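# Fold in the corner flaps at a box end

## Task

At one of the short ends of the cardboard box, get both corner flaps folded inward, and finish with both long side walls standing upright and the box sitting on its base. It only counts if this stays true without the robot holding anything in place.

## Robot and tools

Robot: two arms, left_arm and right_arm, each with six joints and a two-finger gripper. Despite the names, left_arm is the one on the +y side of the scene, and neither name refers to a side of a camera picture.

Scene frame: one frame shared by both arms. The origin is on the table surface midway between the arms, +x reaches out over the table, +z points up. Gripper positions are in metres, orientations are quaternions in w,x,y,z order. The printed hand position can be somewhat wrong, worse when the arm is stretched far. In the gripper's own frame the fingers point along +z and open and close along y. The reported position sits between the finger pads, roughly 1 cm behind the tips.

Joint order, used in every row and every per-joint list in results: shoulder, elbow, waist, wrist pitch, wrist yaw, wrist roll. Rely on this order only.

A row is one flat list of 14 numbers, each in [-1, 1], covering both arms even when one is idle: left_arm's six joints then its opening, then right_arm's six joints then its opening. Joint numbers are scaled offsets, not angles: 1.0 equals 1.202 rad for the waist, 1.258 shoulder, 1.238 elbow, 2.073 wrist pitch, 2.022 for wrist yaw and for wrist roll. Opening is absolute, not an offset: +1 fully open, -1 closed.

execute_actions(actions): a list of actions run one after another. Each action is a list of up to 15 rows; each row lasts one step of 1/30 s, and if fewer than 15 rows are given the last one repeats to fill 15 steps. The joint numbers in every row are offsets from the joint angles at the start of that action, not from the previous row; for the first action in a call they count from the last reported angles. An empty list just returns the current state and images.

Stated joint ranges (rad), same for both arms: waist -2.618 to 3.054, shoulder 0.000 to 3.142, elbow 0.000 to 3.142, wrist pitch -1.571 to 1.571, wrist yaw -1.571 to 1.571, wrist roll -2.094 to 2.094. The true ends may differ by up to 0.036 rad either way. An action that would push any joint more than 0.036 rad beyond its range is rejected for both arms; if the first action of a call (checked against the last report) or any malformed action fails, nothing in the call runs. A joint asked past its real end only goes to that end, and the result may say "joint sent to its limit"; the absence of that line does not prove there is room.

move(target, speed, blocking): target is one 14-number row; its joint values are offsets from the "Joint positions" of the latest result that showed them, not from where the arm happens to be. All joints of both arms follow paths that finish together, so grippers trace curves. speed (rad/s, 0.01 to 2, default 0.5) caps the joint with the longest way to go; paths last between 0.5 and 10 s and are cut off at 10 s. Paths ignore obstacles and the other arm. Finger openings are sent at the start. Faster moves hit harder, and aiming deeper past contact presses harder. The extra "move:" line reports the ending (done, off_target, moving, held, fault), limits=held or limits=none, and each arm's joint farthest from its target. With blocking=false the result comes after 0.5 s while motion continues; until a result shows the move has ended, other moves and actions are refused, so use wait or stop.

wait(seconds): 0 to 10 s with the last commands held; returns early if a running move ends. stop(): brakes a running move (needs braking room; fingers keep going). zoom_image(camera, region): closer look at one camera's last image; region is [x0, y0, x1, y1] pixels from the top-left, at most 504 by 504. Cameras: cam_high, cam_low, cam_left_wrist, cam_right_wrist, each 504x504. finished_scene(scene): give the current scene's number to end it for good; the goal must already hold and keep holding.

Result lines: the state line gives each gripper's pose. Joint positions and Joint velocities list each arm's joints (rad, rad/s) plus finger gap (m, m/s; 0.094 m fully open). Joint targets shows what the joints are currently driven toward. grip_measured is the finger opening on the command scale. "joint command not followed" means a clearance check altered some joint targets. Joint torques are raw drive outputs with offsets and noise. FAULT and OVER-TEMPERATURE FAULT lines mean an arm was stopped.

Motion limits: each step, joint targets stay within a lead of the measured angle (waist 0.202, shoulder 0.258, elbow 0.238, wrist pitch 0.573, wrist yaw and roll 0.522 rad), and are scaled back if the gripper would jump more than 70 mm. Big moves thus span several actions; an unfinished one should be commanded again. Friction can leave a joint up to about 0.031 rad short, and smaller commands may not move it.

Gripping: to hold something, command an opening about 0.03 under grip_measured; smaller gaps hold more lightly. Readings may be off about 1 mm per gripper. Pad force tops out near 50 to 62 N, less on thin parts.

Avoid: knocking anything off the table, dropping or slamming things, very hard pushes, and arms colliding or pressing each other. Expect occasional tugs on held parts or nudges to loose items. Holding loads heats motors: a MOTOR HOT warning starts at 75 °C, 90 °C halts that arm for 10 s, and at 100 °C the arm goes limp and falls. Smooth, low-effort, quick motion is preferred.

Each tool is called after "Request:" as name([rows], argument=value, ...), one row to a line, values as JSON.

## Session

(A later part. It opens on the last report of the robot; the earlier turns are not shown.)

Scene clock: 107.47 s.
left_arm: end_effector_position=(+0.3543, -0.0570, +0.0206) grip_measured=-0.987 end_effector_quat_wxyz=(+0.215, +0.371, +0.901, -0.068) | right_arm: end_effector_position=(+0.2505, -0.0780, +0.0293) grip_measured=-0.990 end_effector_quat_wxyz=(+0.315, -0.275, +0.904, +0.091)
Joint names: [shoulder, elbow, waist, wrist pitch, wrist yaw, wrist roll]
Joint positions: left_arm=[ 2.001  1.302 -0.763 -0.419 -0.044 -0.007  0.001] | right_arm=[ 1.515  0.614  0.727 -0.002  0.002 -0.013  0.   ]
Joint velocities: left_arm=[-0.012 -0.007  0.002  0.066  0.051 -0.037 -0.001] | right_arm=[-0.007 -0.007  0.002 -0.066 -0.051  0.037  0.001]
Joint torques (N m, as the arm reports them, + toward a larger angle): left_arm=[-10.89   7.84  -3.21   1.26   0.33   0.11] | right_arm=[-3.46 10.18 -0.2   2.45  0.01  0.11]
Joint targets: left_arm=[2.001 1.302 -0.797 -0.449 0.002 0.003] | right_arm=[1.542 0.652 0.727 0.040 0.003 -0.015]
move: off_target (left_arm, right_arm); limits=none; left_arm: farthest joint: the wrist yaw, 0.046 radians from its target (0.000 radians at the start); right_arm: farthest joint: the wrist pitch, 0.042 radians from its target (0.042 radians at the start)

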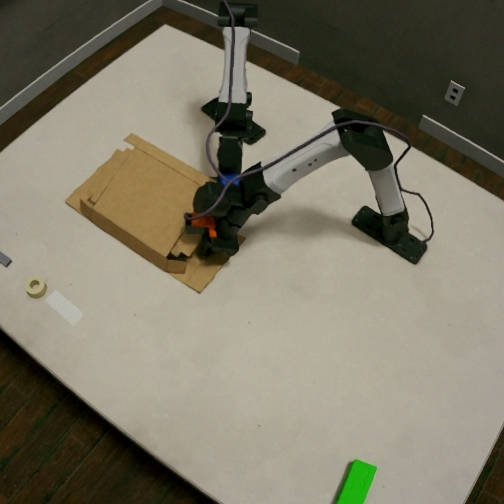

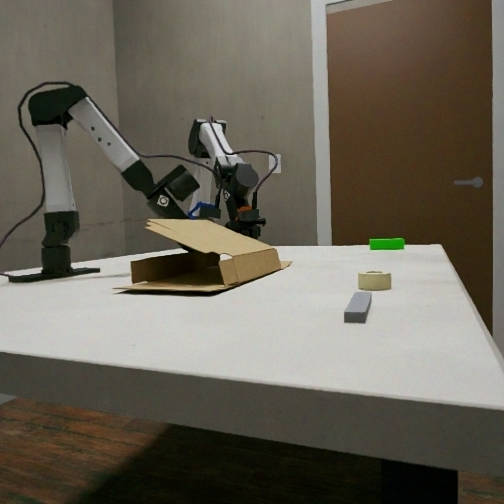

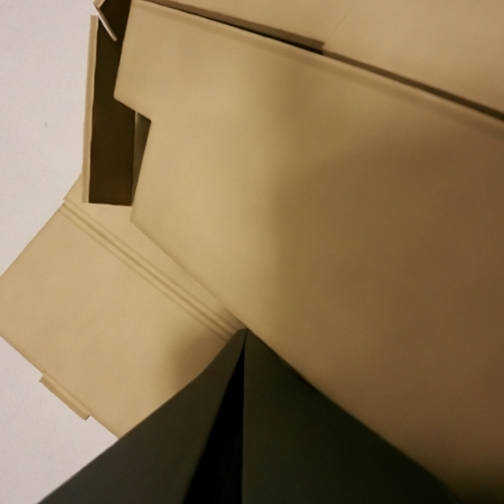

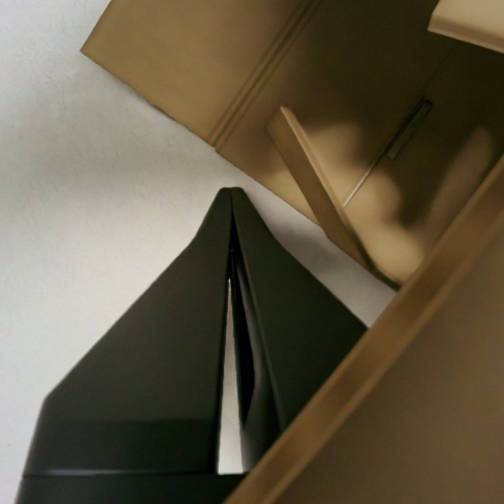

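Request:
move(target=[0.04,0,0.09,0,0,0,-1, 0,0,0,0,0,0,-1], speed=0.2)

Request:
move(target=[0.05,0,0,0,0,0,-1, 0.1,0.1,0,0.02,0,0,-1], speed=0.2)

Request:
move(target=[0.05,0,0,0,0,0,-1, 0.05,0.05,-0.17,0,0,0,-1], speed=0.2)

Scene clock: 113.17 s.
left_arm: end_effector_position=(+0.3843, -0.0272, +0.0175) grip_measured=-0.987 end_effector_quat_wxyz=(+0.218, +0.329, +0.917, -0.063) | right_arm: end_effector_position=(+0.2506, -0.0780, +0.0295) grip_measured=-0.990 end_effector_quat_wxyz=(+0.315, -0.275, +0.904, +0.091)
Joint names: [shoulder, elbow, waist, wrist pitch, wrist yaw, wrist roll]
Joint positions: left_arm=[ 2.012  1.302 -0.669 -0.405 -0.034 -0.008  0.001] | right_arm=[ 1.515  0.614  0.727 -0.001  0.002 -0.013  0.   ]
Joint velocities: left_arm=[ 0.007 -0.012 -0.002  0.007 -0.022  0.007  0.   ] | right_arm=[ 0.002 -0.007  0.002 -0.022 -0.007 -0.022  0.001]
Joint torques (N m, as the arm reports them, + toward a larger angle): left_arm=[-8.04  7.83  1.2   1.45 -0.19  0.  ] | right_arm=[-5.11  7.26 -0.18  1.98  0.    0.12]
Joint targets: left_arm=[2.052 1.302 -0.655 -0.419 -0.044 -0.007] | right_arm=[1.515 0.614 0.727 -0.002 0.002 -0.013]
move: off_target (left_arm); limits=none; left_arm: farthest joint: the shoulder, 0.040 radians from its target (0.050 radians at the start); right_arm: farthest joint: the wrist pitch, 0.001 radians from its target (0.000 radians at the start)

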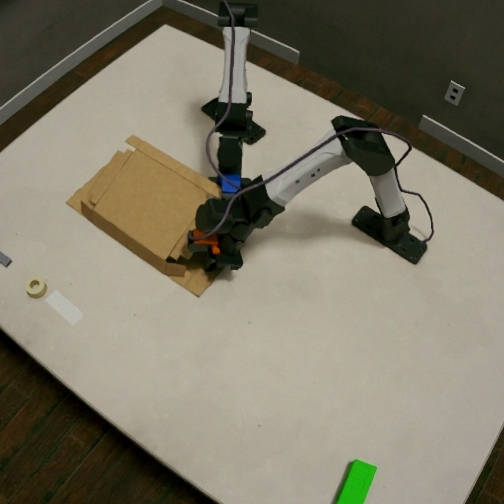

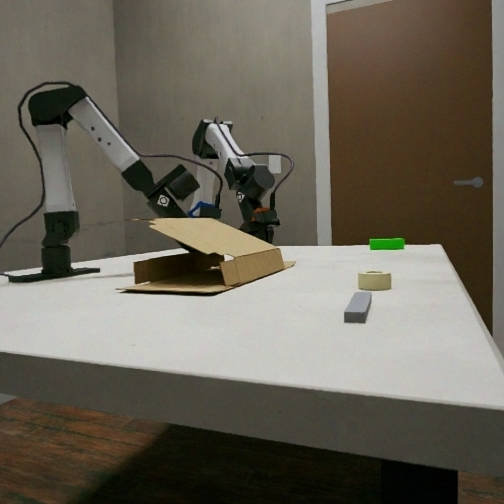

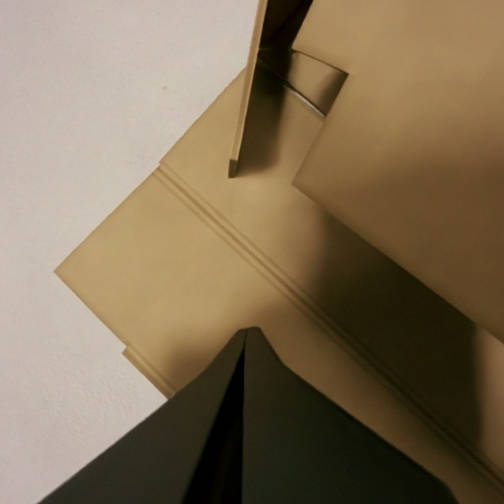

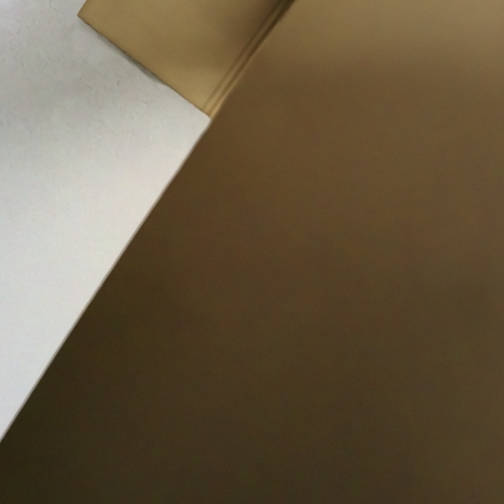

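Scene clock: 114.13 s.
left_arm: end_effector_position=(+0.3866, -0.0287, +0.0128) grip_measured=-0.987 end_effector_quat_wxyz=(+0.220, +0.328, +0.916, -0.063) | right_arm: end_effector_position=(+0.2792, -0.0592, +0.0374) grip_measured=-0.990 end_effector_quat_wxyz=(+0.334, -0.273, +0.897, +0.096)
Joint names: [shoulder, elbow, waist, wrist pitch, wrist yaw, wrist roll]
Joint positions: left_arm=[ 2.027  1.302 -0.669 -0.385 -0.037 -0.008  0.001] | right_arm=[ 1.611  0.718  0.727  0.032  0.001 -0.013  0.   ]
Joint velocities: left_arm=[-0.007 -0.002  0.007  0.007  0.037 -0.007  0.   ] | right_arm=[-0.007  0.002 -0.002  0.022  0.037 -0.051 -0.001]
Joint torques (N m, as the arm reports them, + toward a larger angle): left_arm=[-7.65  7.84  0.02  1.44 -0.06  0.01] | right_arm=[-4.19  8.85 -0.2   2.14  0.    0.12]
Joint targets: left_arm=[2.074 1.302 -0.669 -0.405 -0.034 -0.008] | right_arm=[1.641 0.738 0.727 0.040 0.001 -0.013]
move: off_target (left_arm, right_arm); limits=none; left_arm: farthest joint: the shoulder, 0.048 radians from its target (0.063 radians at the start); right_arm: farthest joint: the shoulder, 0.030 radians from its target (0.126 radians at the start)

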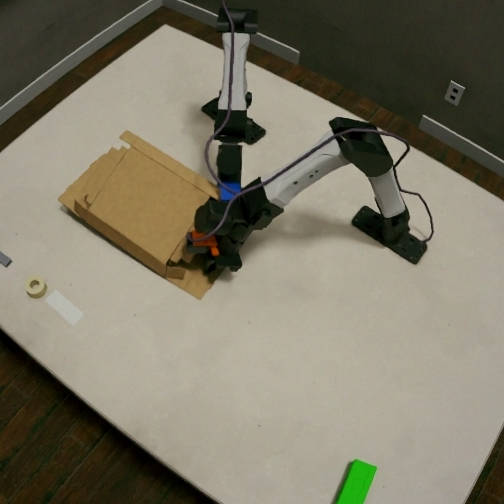

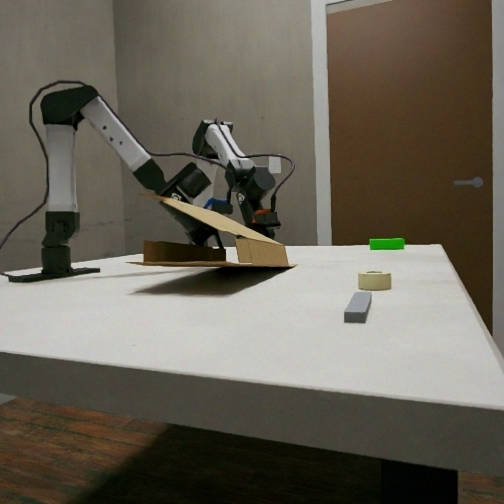

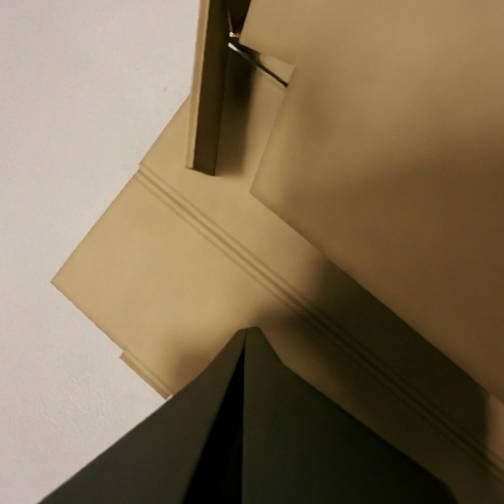

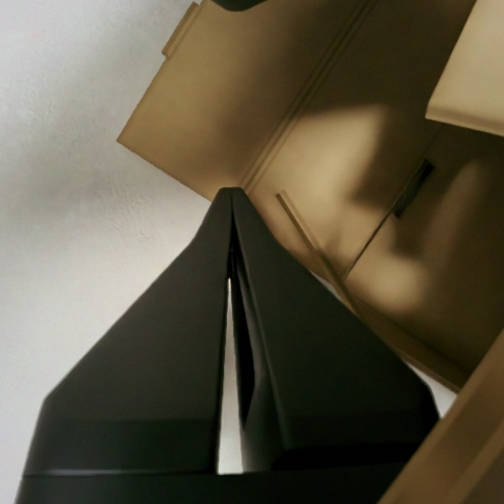

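Scene clock: 115.50 s.
left_arm: end_effector_position=(+0.3933, -0.0344, +0.0126) grip_measured=-0.987 end_effector_quat_wxyz=(+0.236, +0.327, +0.913, -0.069) | right_arm: end_effector_position=(+0.3234, -0.1187, +0.0392) grip_measured=-0.990 end_effector_quat_wxyz=(+0.342, -0.189, +0.918, +0.070)
Joint names: [shoulder, elbow, waist, wrist pitch, wrist yaw, wrist roll]
Joint positions: left_arm=[ 2.039  1.302 -0.669 -0.34  -0.037 -0.008  0.001] | right_arm=[ 1.646  0.761  0.537  0.028 -0.011 -0.013  0.   ]
Joint velocities: left_arm=[ 0.007  0.012 -0.027 -0.022 -0.051 -0.037  0.   ] | right_arm=[-0.002 -0.022  0.012  0.007 -0.007 -0.037 -0.001]
Joint torques (N m, as the arm reports them, + toward a larger angle): left_arm=[-7.48  7.81  0.04  1.16 -0.07  0.03] | right_arm=[-4.66  8.73 -1.55  2.1   0.12  0.13]
Joint targets: left_arm=[2.090 1.302 -0.669 -0.386 -0.037 -0.008] | right_arm=[1.674 0.780 0.523 0.031 0.001 -0.013]
move: off_target (left_arm, right_arm); limits=none; left_arm: farthest joint: the shoulder, 0.051 radians from its target (0.063 radians at the start); right_arm: farthest joint: the shoulder, 0.028 radians from its target (0.063 radians at the start)

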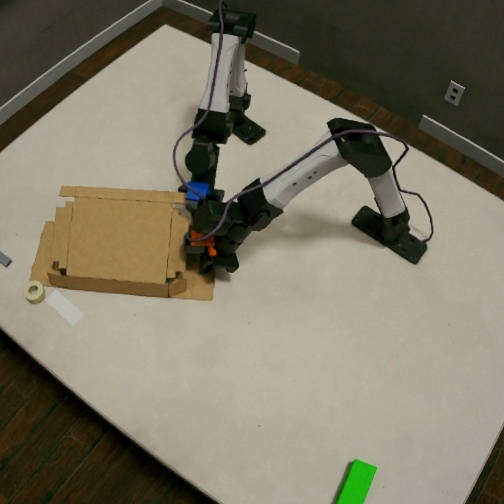

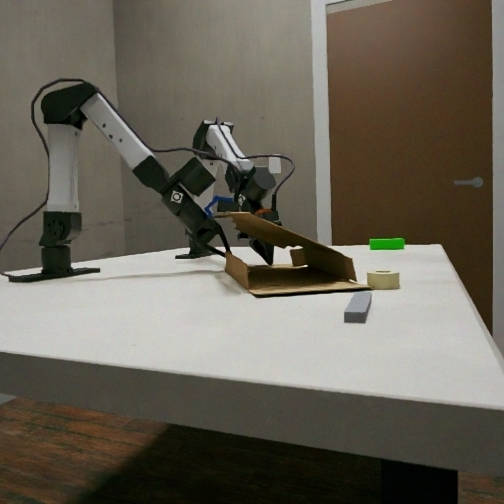

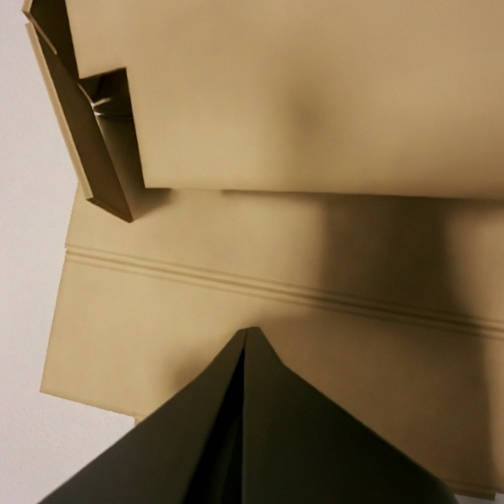

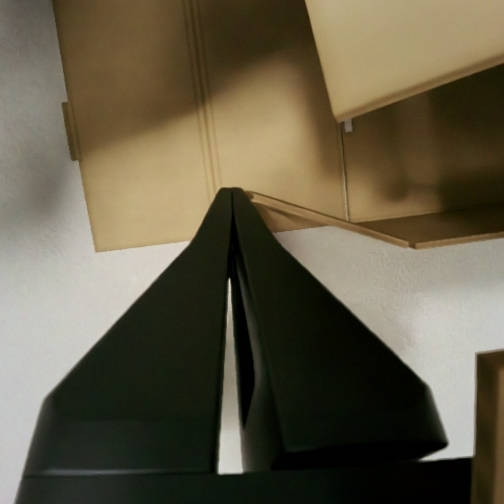

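Request:
move(target=[-0.05,0,-0.03,-0.03,0,0,1, -0.1,-0.1,-0.08,-0.02,0,0,-1], speed=0.2)

Request:
move(target=[0.11,0,0,0,0,0,1, 0,0,0,0,0,0,-1], speed=0.2)

Request:
move(target=[0.07,0,0,-0.03,0,0,1, 0.22,0.21,-0.08,0.02,0,0,-1], speed=0.2)

Scene clock: 123.03 s.
left_arm: end_effector_position=(+0.3803, -0.0385, +0.0254) grip_measured=+1.000 end_effector_quat_wxyz=(+0.231, +0.339, +0.910, -0.067) | right_arm: end_effector_position=(+0.3059, -0.1604, +0.0376) grip_measured=-0.990 end_effector_quat_wxyz=(+0.335, -0.149, +0.929, +0.055)
Joint names: [shoulder, elbow, waist, wrist pitch, wrist yaw, wrist roll]
Joint positions: left_arm=[ 1.998  1.302 -0.696 -0.391 -0.042 -0.008  0.094] | right_arm=[ 1.541  0.661  0.45   0.002 -0.013 -0.013  0.   ]
Joint velocities: left_arm=[ 0.007 -0.002 -0.012 -0.037 -0.051 -0.007  0.   ] | right_arm=[-0.012 -0.002 -0.007 -0.022 -0.007  0.007 -0.001]
Joint torques (N m, as the arm reports them, + toward a larger angle): left_arm=[-12.47   7.95  -0.9    1.56  -0.02   0.02] | right_arm=[-6.74  5.55 -1.09  1.86  0.02  0.12]
Joint targets: left_arm=[1.976 1.302 -0.705 -0.402 -0.037 -0.008] | right_arm=[1.521 0.637 0.441 -0.013 -0.011 -0.013]
move: off_target (left_arm, right_arm); limits=none; left_arm: farthest joint: the shoulder, 0.022 radians from its target (0.063 radians at the start); right_arm: farthest joint: the elbow, 0.024 radians from its target (0.124 radians at the start)

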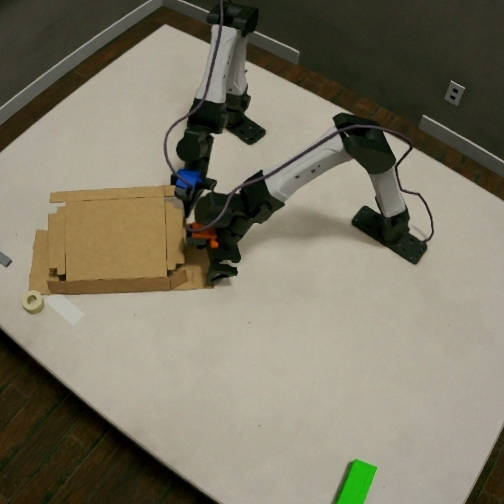

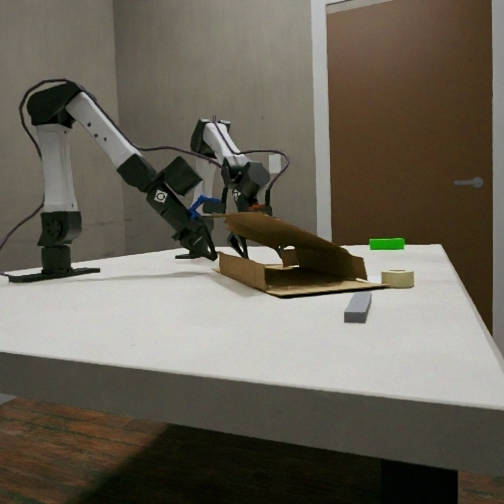

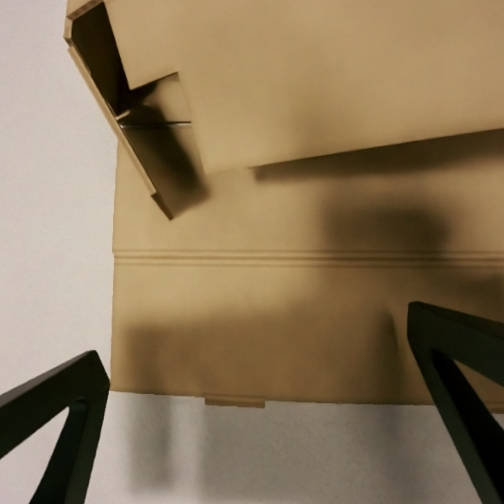

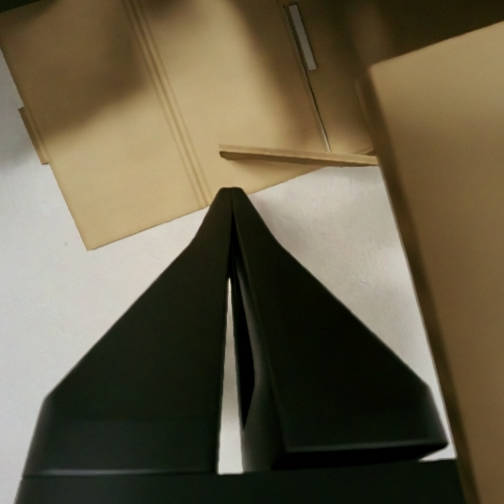

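Scene clock: 124.17 s.
left_arm: end_effector_position=(+0.3829, -0.0448, +0.0121) grip_measured=+1.000 end_effector_quat_wxyz=(+0.225, +0.340, +0.910, -0.075) | right_arm: end_effector_position=(+0.3059, -0.1604, +0.0376) grip_measured=-0.990 end_effector_quat_wxyz=(+0.335, -0.149, +0.929, +0.055)
Joint names: [shoulder, elbow, waist, wrist pitch, wrist yaw, wrist roll]
Joint positions: left_arm=[ 2.044  1.316 -0.695 -0.364 -0.024 -0.009  0.094] | right_arm=[ 1.541  0.661  0.45   0.002 -0.013 -0.013  0.   ]
Joint velocities: left_arm=[-0.007  0.012 -0.022  0.022  0.007  0.022  0.   ] | right_arm=[ 0.012 -0.017  0.007  0.007 -0.007 -0.037  0.   ]
Joint torques (N m, as the arm reports them, + toward a larger angle): left_arm=[-4.57  6.57 -0.03  1.3  -0.24  0.04] | right_arm=[-5.43  7.39 -0.23  2.02 -0.01  0.11]
Joint targets: left_arm=[2.136 1.302 -0.696 -0.391 -0.042 -0.008] | right_arm=[1.541 0.661 0.450 0.002 -0.013 -0.013]
move: off_target (left_arm); limits=none; left_arm: farthest joint: the shoulder, 0.093 radians from its target (0.139 radians at the start); right_arm: farthest joint: the waist, 0.000 radians from its target (0.000 radians at the start)

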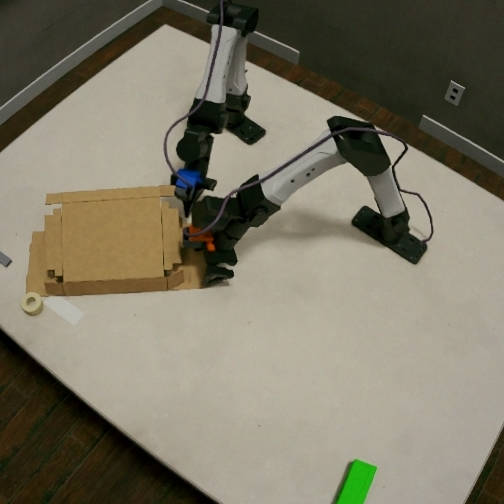

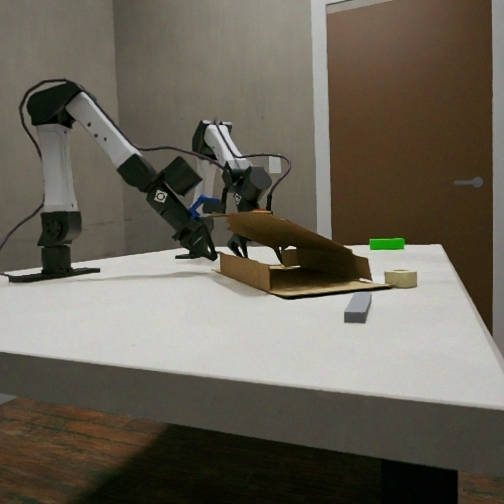

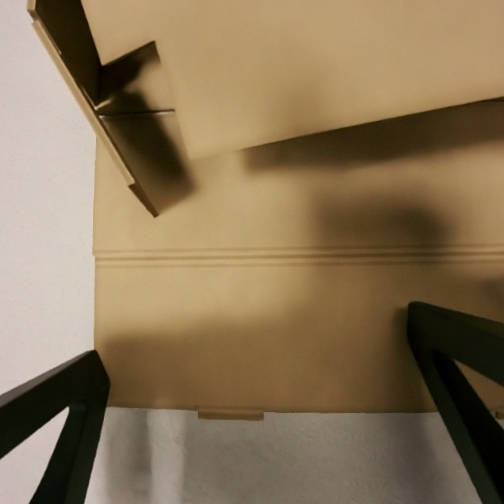

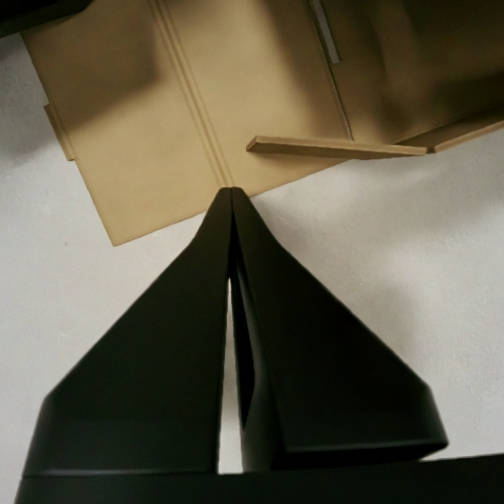

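Scene clock: 125.87 s.
left_arm: end_effector_position=(+0.3902, -0.0517, +0.0123) grip_measured=+1.000 end_effector_quat_wxyz=(+0.237, +0.333, +0.909, -0.082) | right_arm: end_effector_position=(+0.3764, -0.1764, +0.0301) grip_measured=-0.990 end_effector_quat_wxyz=(+0.339, -0.111, +0.933, +0.043)
Joint names: [shoulder, elbow, waist, wrist pitch, wrist yaw, wrist roll]
Joint positions: left_arm=[ 2.062  1.331 -0.695 -0.332 -0.023 -0.022  0.094] | right_arm=[ 1.788  0.898  0.366  0.017 -0.017 -0.013  0.   ]
Joint velocities: left_arm=[-0.012 -0.007  0.012 -0.022  0.051 -0.007  0.   ] | right_arm=[-0.012 -0.007  0.002 -0.081  0.022  0.051  0.   ]
Joint torques (N m, as the arm reports them, + toward a larger angle): left_arm=[-6.41  6.49  0.02  0.6  -0.08  0.12] | right_arm=[-5.69  9.07 -1.26  2.34  0.03  0.12]
Joint targets: left_arm=[2.132 1.316 -0.695 -0.426 -0.024 -0.009] | right_arm=[1.818 0.921 0.354 0.044 -0.013 -0.013]
move: off_target (left_arm, right_arm); limits=none; left_arm: farthest joint: the wrist pitch, 0.095 radians from its target (0.062 radians at the start); right_arm: farthest joint: the shoulder, 0.030 radians from its target (0.276 radians at the start)

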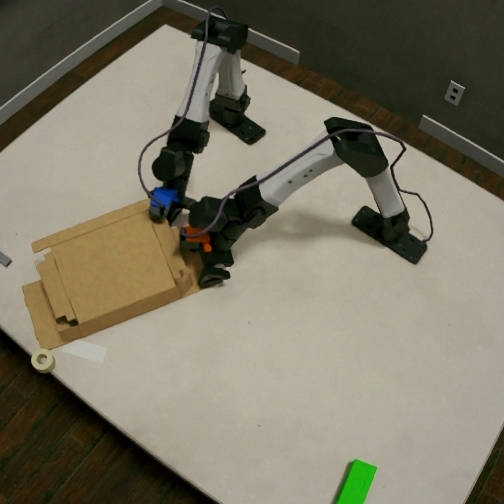

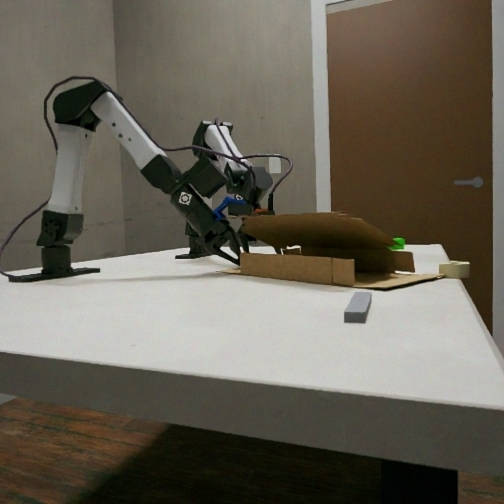

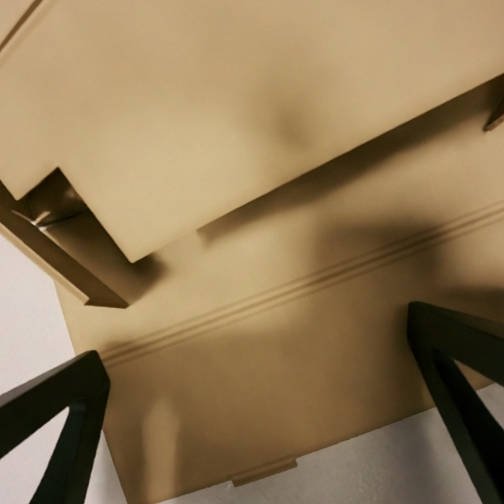

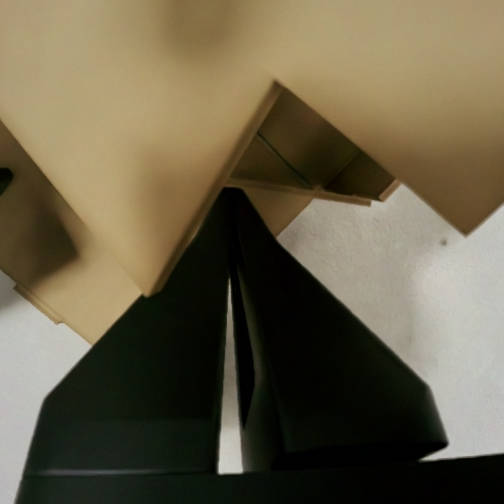

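Request:
move(target=[-0.28,-0.45,0,0.1,0,0,1, -0.45,-0.42,0,0,0,0,-1], speed=0.25)

Scene clock: 133.73 s.
left_arm: end_effector_position=(+0.3177, +0.0131, +0.0112) grip_measured=+1.000 end_effector_quat_wxyz=(+0.265, +0.329, +0.901, -0.094) | right_arm: end_effector_position=(+0.2538, -0.2034, +0.0400) grip_measured=-0.990 end_effector_quat_wxyz=(+0.362, -0.110, +0.925, +0.045)
Joint names: [shoulder, elbow, waist, wrist pitch, wrist yaw, wrist roll]
Joint positions: left_arm=[ 1.718  0.808 -0.695 -0.091 -0.022 -0.025  0.094] | right_arm=[ 1.245  0.402  0.366  0.018 -0.017 -0.013  0.   ]
Joint velocities: left_arm=[-0.007  0.007  0.002 -0.022 -0.051 -0.007  0.   ] | right_arm=[ 0.017 -0.012 -0.012  0.051 -0.037 -0.007  0.   ]
Joint torques (N m, as the arm reports them, + toward a larger angle): left_arm=[-8.42  4.2  -0.11  1.46 -0.09  0.06] | right_arm=[-4.5   5.83 -0.22  2.09 -0.01  0.12]
Joint targets: left_arm=[1.710 0.774 -0.695 -0.124 -0.023 -0.022] | right_arm=[1.222 0.378 0.366 0.017 -0.017 -0.013]
move: off_target (left_arm, right_arm); limits=none; left_arm: farthest joint: the elbow, 0.034 radians from its target (0.557 radians at the start); right_arm: farthest joint: the elbow, 0.024 radians from its target (0.520 radians at the start)

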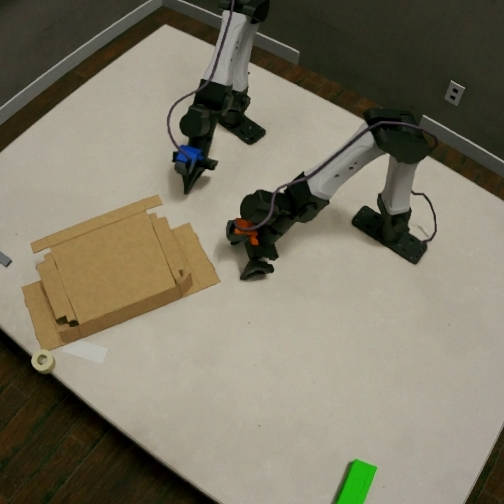

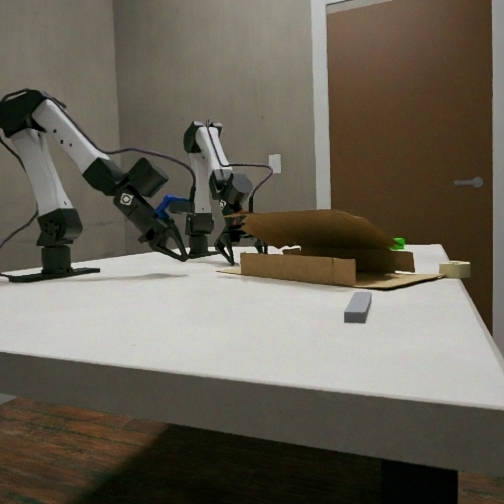

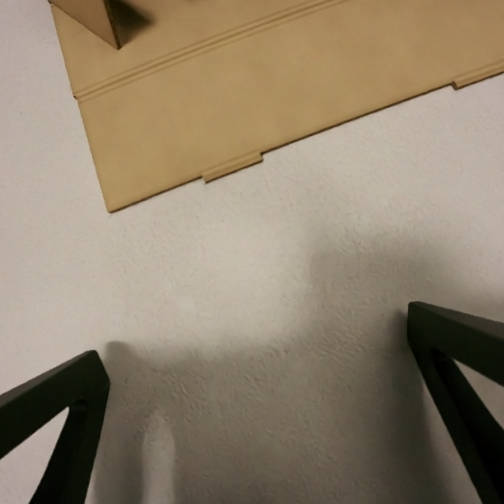

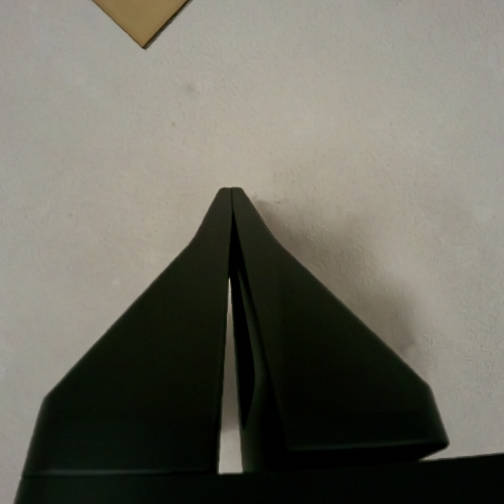

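Request:
move(target=[-0.1,0,0.1,0,0,0,-1, 0.14,-0.12,0.04,0.41,0,0.78,1], speed=0.8)

Scene clock: 145.80 s.
left_arm: end_effector_position=(+0.3515, +0.0414, +0.0502) grip_measured=-0.987 end_effector_quat_wxyz=(+0.318, +0.274, +0.903, -0.096) | right_arm: end_effector_position=(+0.3122, -0.1762, +0.1186) grip_measured=+1.000 end_effector_quat_wxyz=(+0.374, +0.474, +0.632, +0.486)
Joint names: [shoulder, elbow, waist, wrist pitch, wrist yaw, wrist roll]
Joint positions: left_arm=[ 1.615  0.808 -0.585 -0.088 -0.021 -0.025  0.001] | right_arm=[ 1.394  0.278  0.403  0.865 -0.017  1.555  0.094]
Joint velocities: left_arm=[-0.012 -0.007 -0.002 -0.007  0.051 -0.037 -0.   ] | right_arm=[ 0.012  0.012  0.012  0.007 -0.022 -0.051  0.   ]
Joint torques (N m, as the arm reports them, + toward a larger angle): left_arm=[-9.    7.84  1.03  2.02 -0.08  0.03] | right_arm=[-2.04  4.89  0.8   2.6   0.02  0.13]
Joint targets: left_arm=[1.592 0.808 -0.575 -0.091 -0.022 -0.025] | right_arm=[1.421 0.253 0.414 0.868 -0.017 1.564]
move: off_target (left_arm, right_arm); limits=none; left_arm: farthest joint: the shoulder, 0.022 radians from its target (0.125 radians at the start); right_arm: farthest joint: the shoulder, 0.027 radians from its target (0.176 radians at the start)

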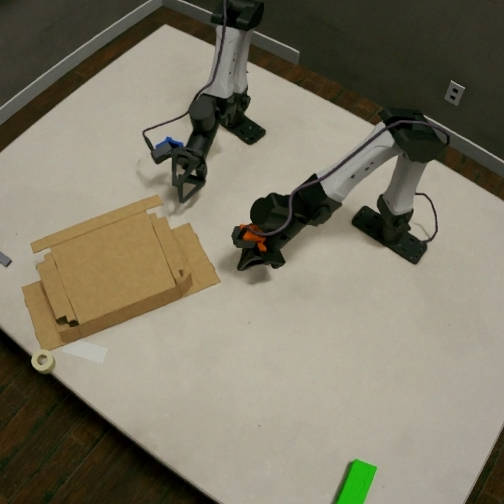

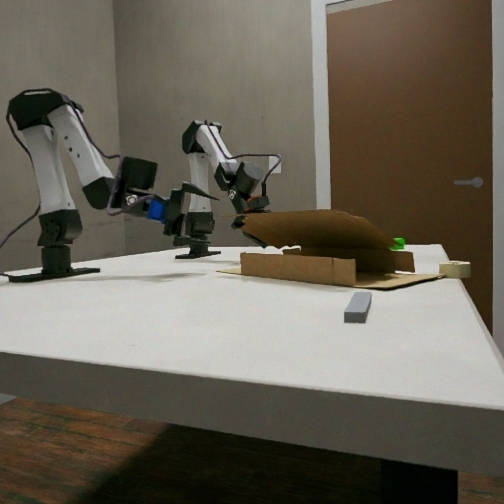

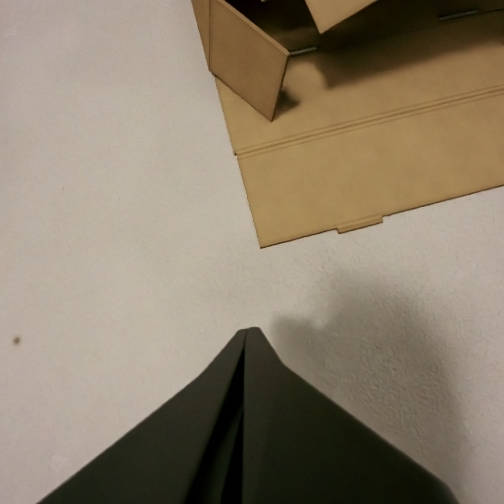

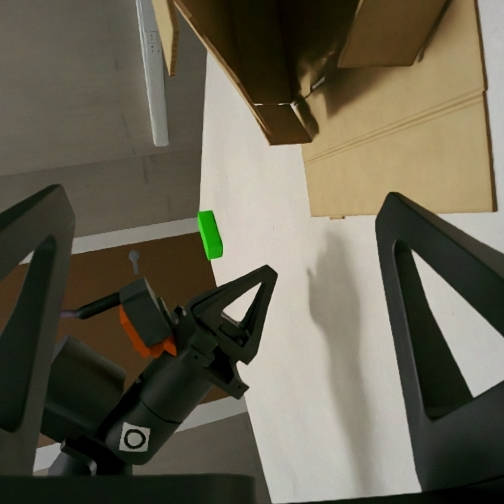

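Request:
move(target=[0,0,0,0,0,0,-1, 0,0,-0.14,0,0,0,1])

Request:
move(target=[0,0,0,0,0,0,-1, 0.2,0.2,0,0,0,0,1], speed=0.3)

Scene clock: 150.90 s.
left_arm: end_effector_position=(+0.3515, +0.0414, +0.0502) grip_measured=-0.987 end_effector_quat_wxyz=(+0.318, +0.274, +0.903, -0.096) | right_arm: end_effector_position=(+0.3229, -0.2344, +0.1186) grip_measured=+1.000 end_effector_quat_wxyz=(+0.411, +0.523, +0.592, +0.455)
Joint names: [shoulder, elbow, waist, wrist pitch, wrist yaw, wrist roll]
Joint positions: left_arm=[ 1.615  0.808 -0.585 -0.088 -0.021 -0.025  0.001] | right_arm=[ 1.394  0.278  0.244  0.865 -0.017  1.555  0.094]
Joint velocities: left_arm=[ 0.012 -0.012 -0.017  0.022 -0.037  0.007  0.001] | right_arm=[ 0.012 -0.017 -0.002 -0.022 -0.037 -0.066  0.   ]
Joint torques (N m, as the arm reports them, + toward a larger angle): left_arm=[-7.36  7.84  0.09  2.02 -0.08  0.  ] | right_arm=[-3.66  6.74 -1.11  2.55  0.03  0.04]
Joint targets: left_arm=[1.615 0.808 -0.585 -0.088 -0.021 -0.025] | right_arm=[1.394 0.278 0.235 0.865 -0.017 1.555]
move: done; limits=none; left_arm: farthest joint: the waist, 0.000 radians from its target (0.000 radians at the start); right_arm: farthest joint: the waist, 0.010 radians from its target (0.168 radians at the start)

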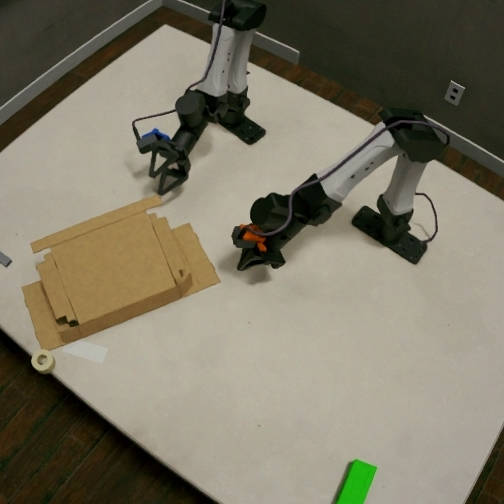

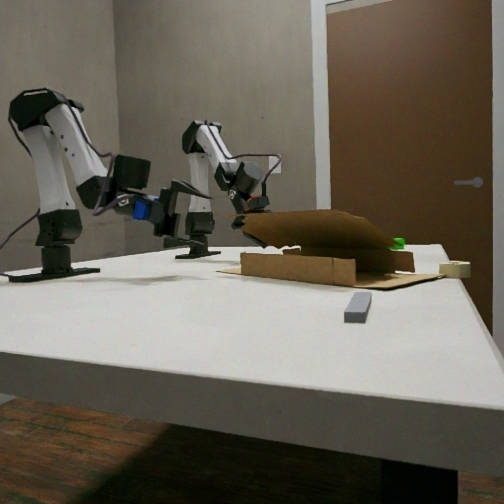

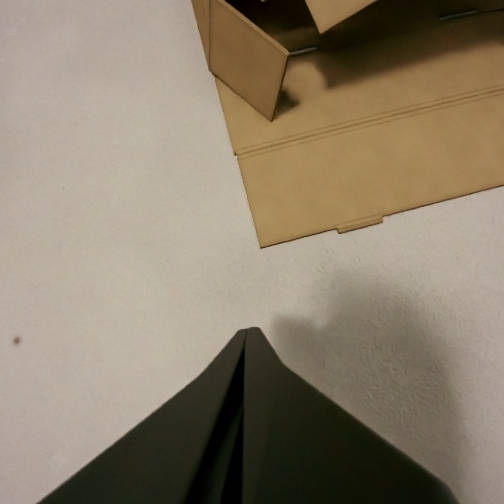

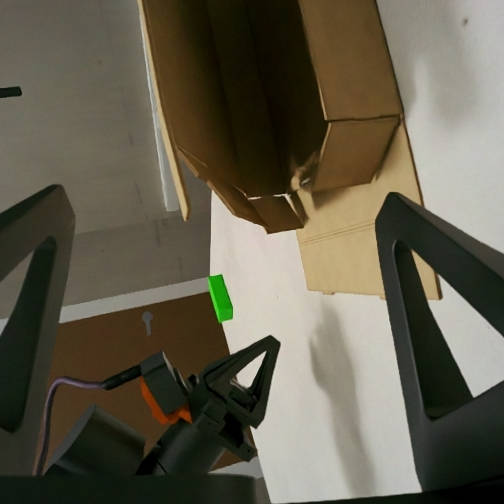

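Scene clock: 152.07 s.
left_arm: end_effector_position=(+0.3515, +0.0414, +0.0502) grip_measured=-0.987 end_effector_quat_wxyz=(+0.318, +0.274, +0.903, -0.096) | right_arm: end_effector_position=(+0.3831, -0.2286, +0.1244) grip_measured=+1.000 end_effector_quat_wxyz=(+0.412, +0.522, +0.591, +0.456)
Joint names: [shoulder, elbow, waist, wrist pitch, wrist yaw, wrist roll]
Joint positions: left_arm=[ 1.615  0.808 -0.585 -0.088 -0.021 -0.025  0.001] | right_arm=[ 1.619  0.508  0.244  0.865 -0.017  1.555  0.094]
Joint velocities: left_arm=[ 0.007  0.002  0.007  0.007 -0.007  0.022 -0.001] | right_arm=[-0.007 -0.012 -0.002  0.007  0.007  0.022  0.   ]
Joint torques (N m, as the arm reports them, + toward a larger angle): left_arm=[-7.37  7.87  0.09  2.05 -0.08  0.01] | right_arm=[-4.01  8.15 -0.22  2.55  0.03  0.04]
Joint targets: left_arm=[1.615 0.808 -0.585 -0.088 -0.021 -0.025] | right_arm=[1.646 0.526 0.244 0.865 -0.017 1.555]
move: off_target (right_arm); limits=none; left_arm: farthest joint: the waist, 0.000 radians from its target (0.000 radians at the start); right_arm: farthest joint: the shoulder, 0.026 radians from its target (0.251 radians at the start)

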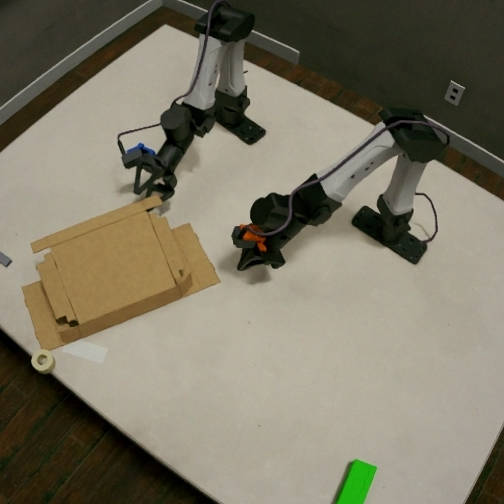

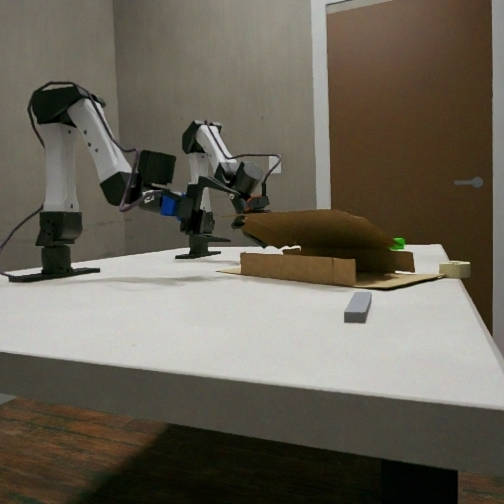

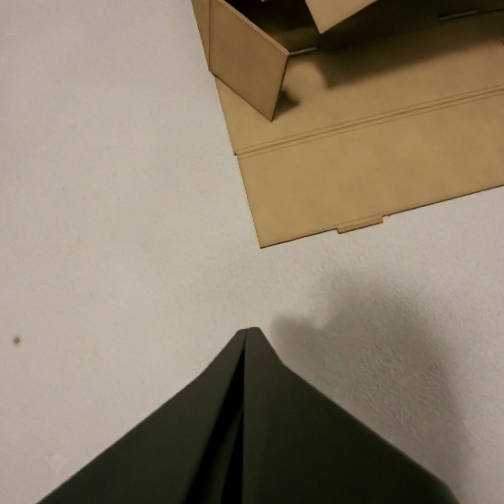

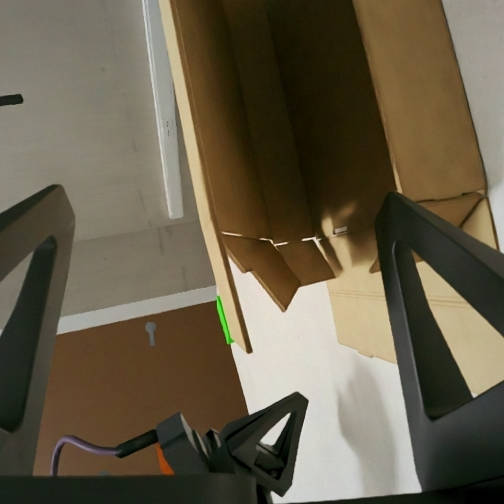

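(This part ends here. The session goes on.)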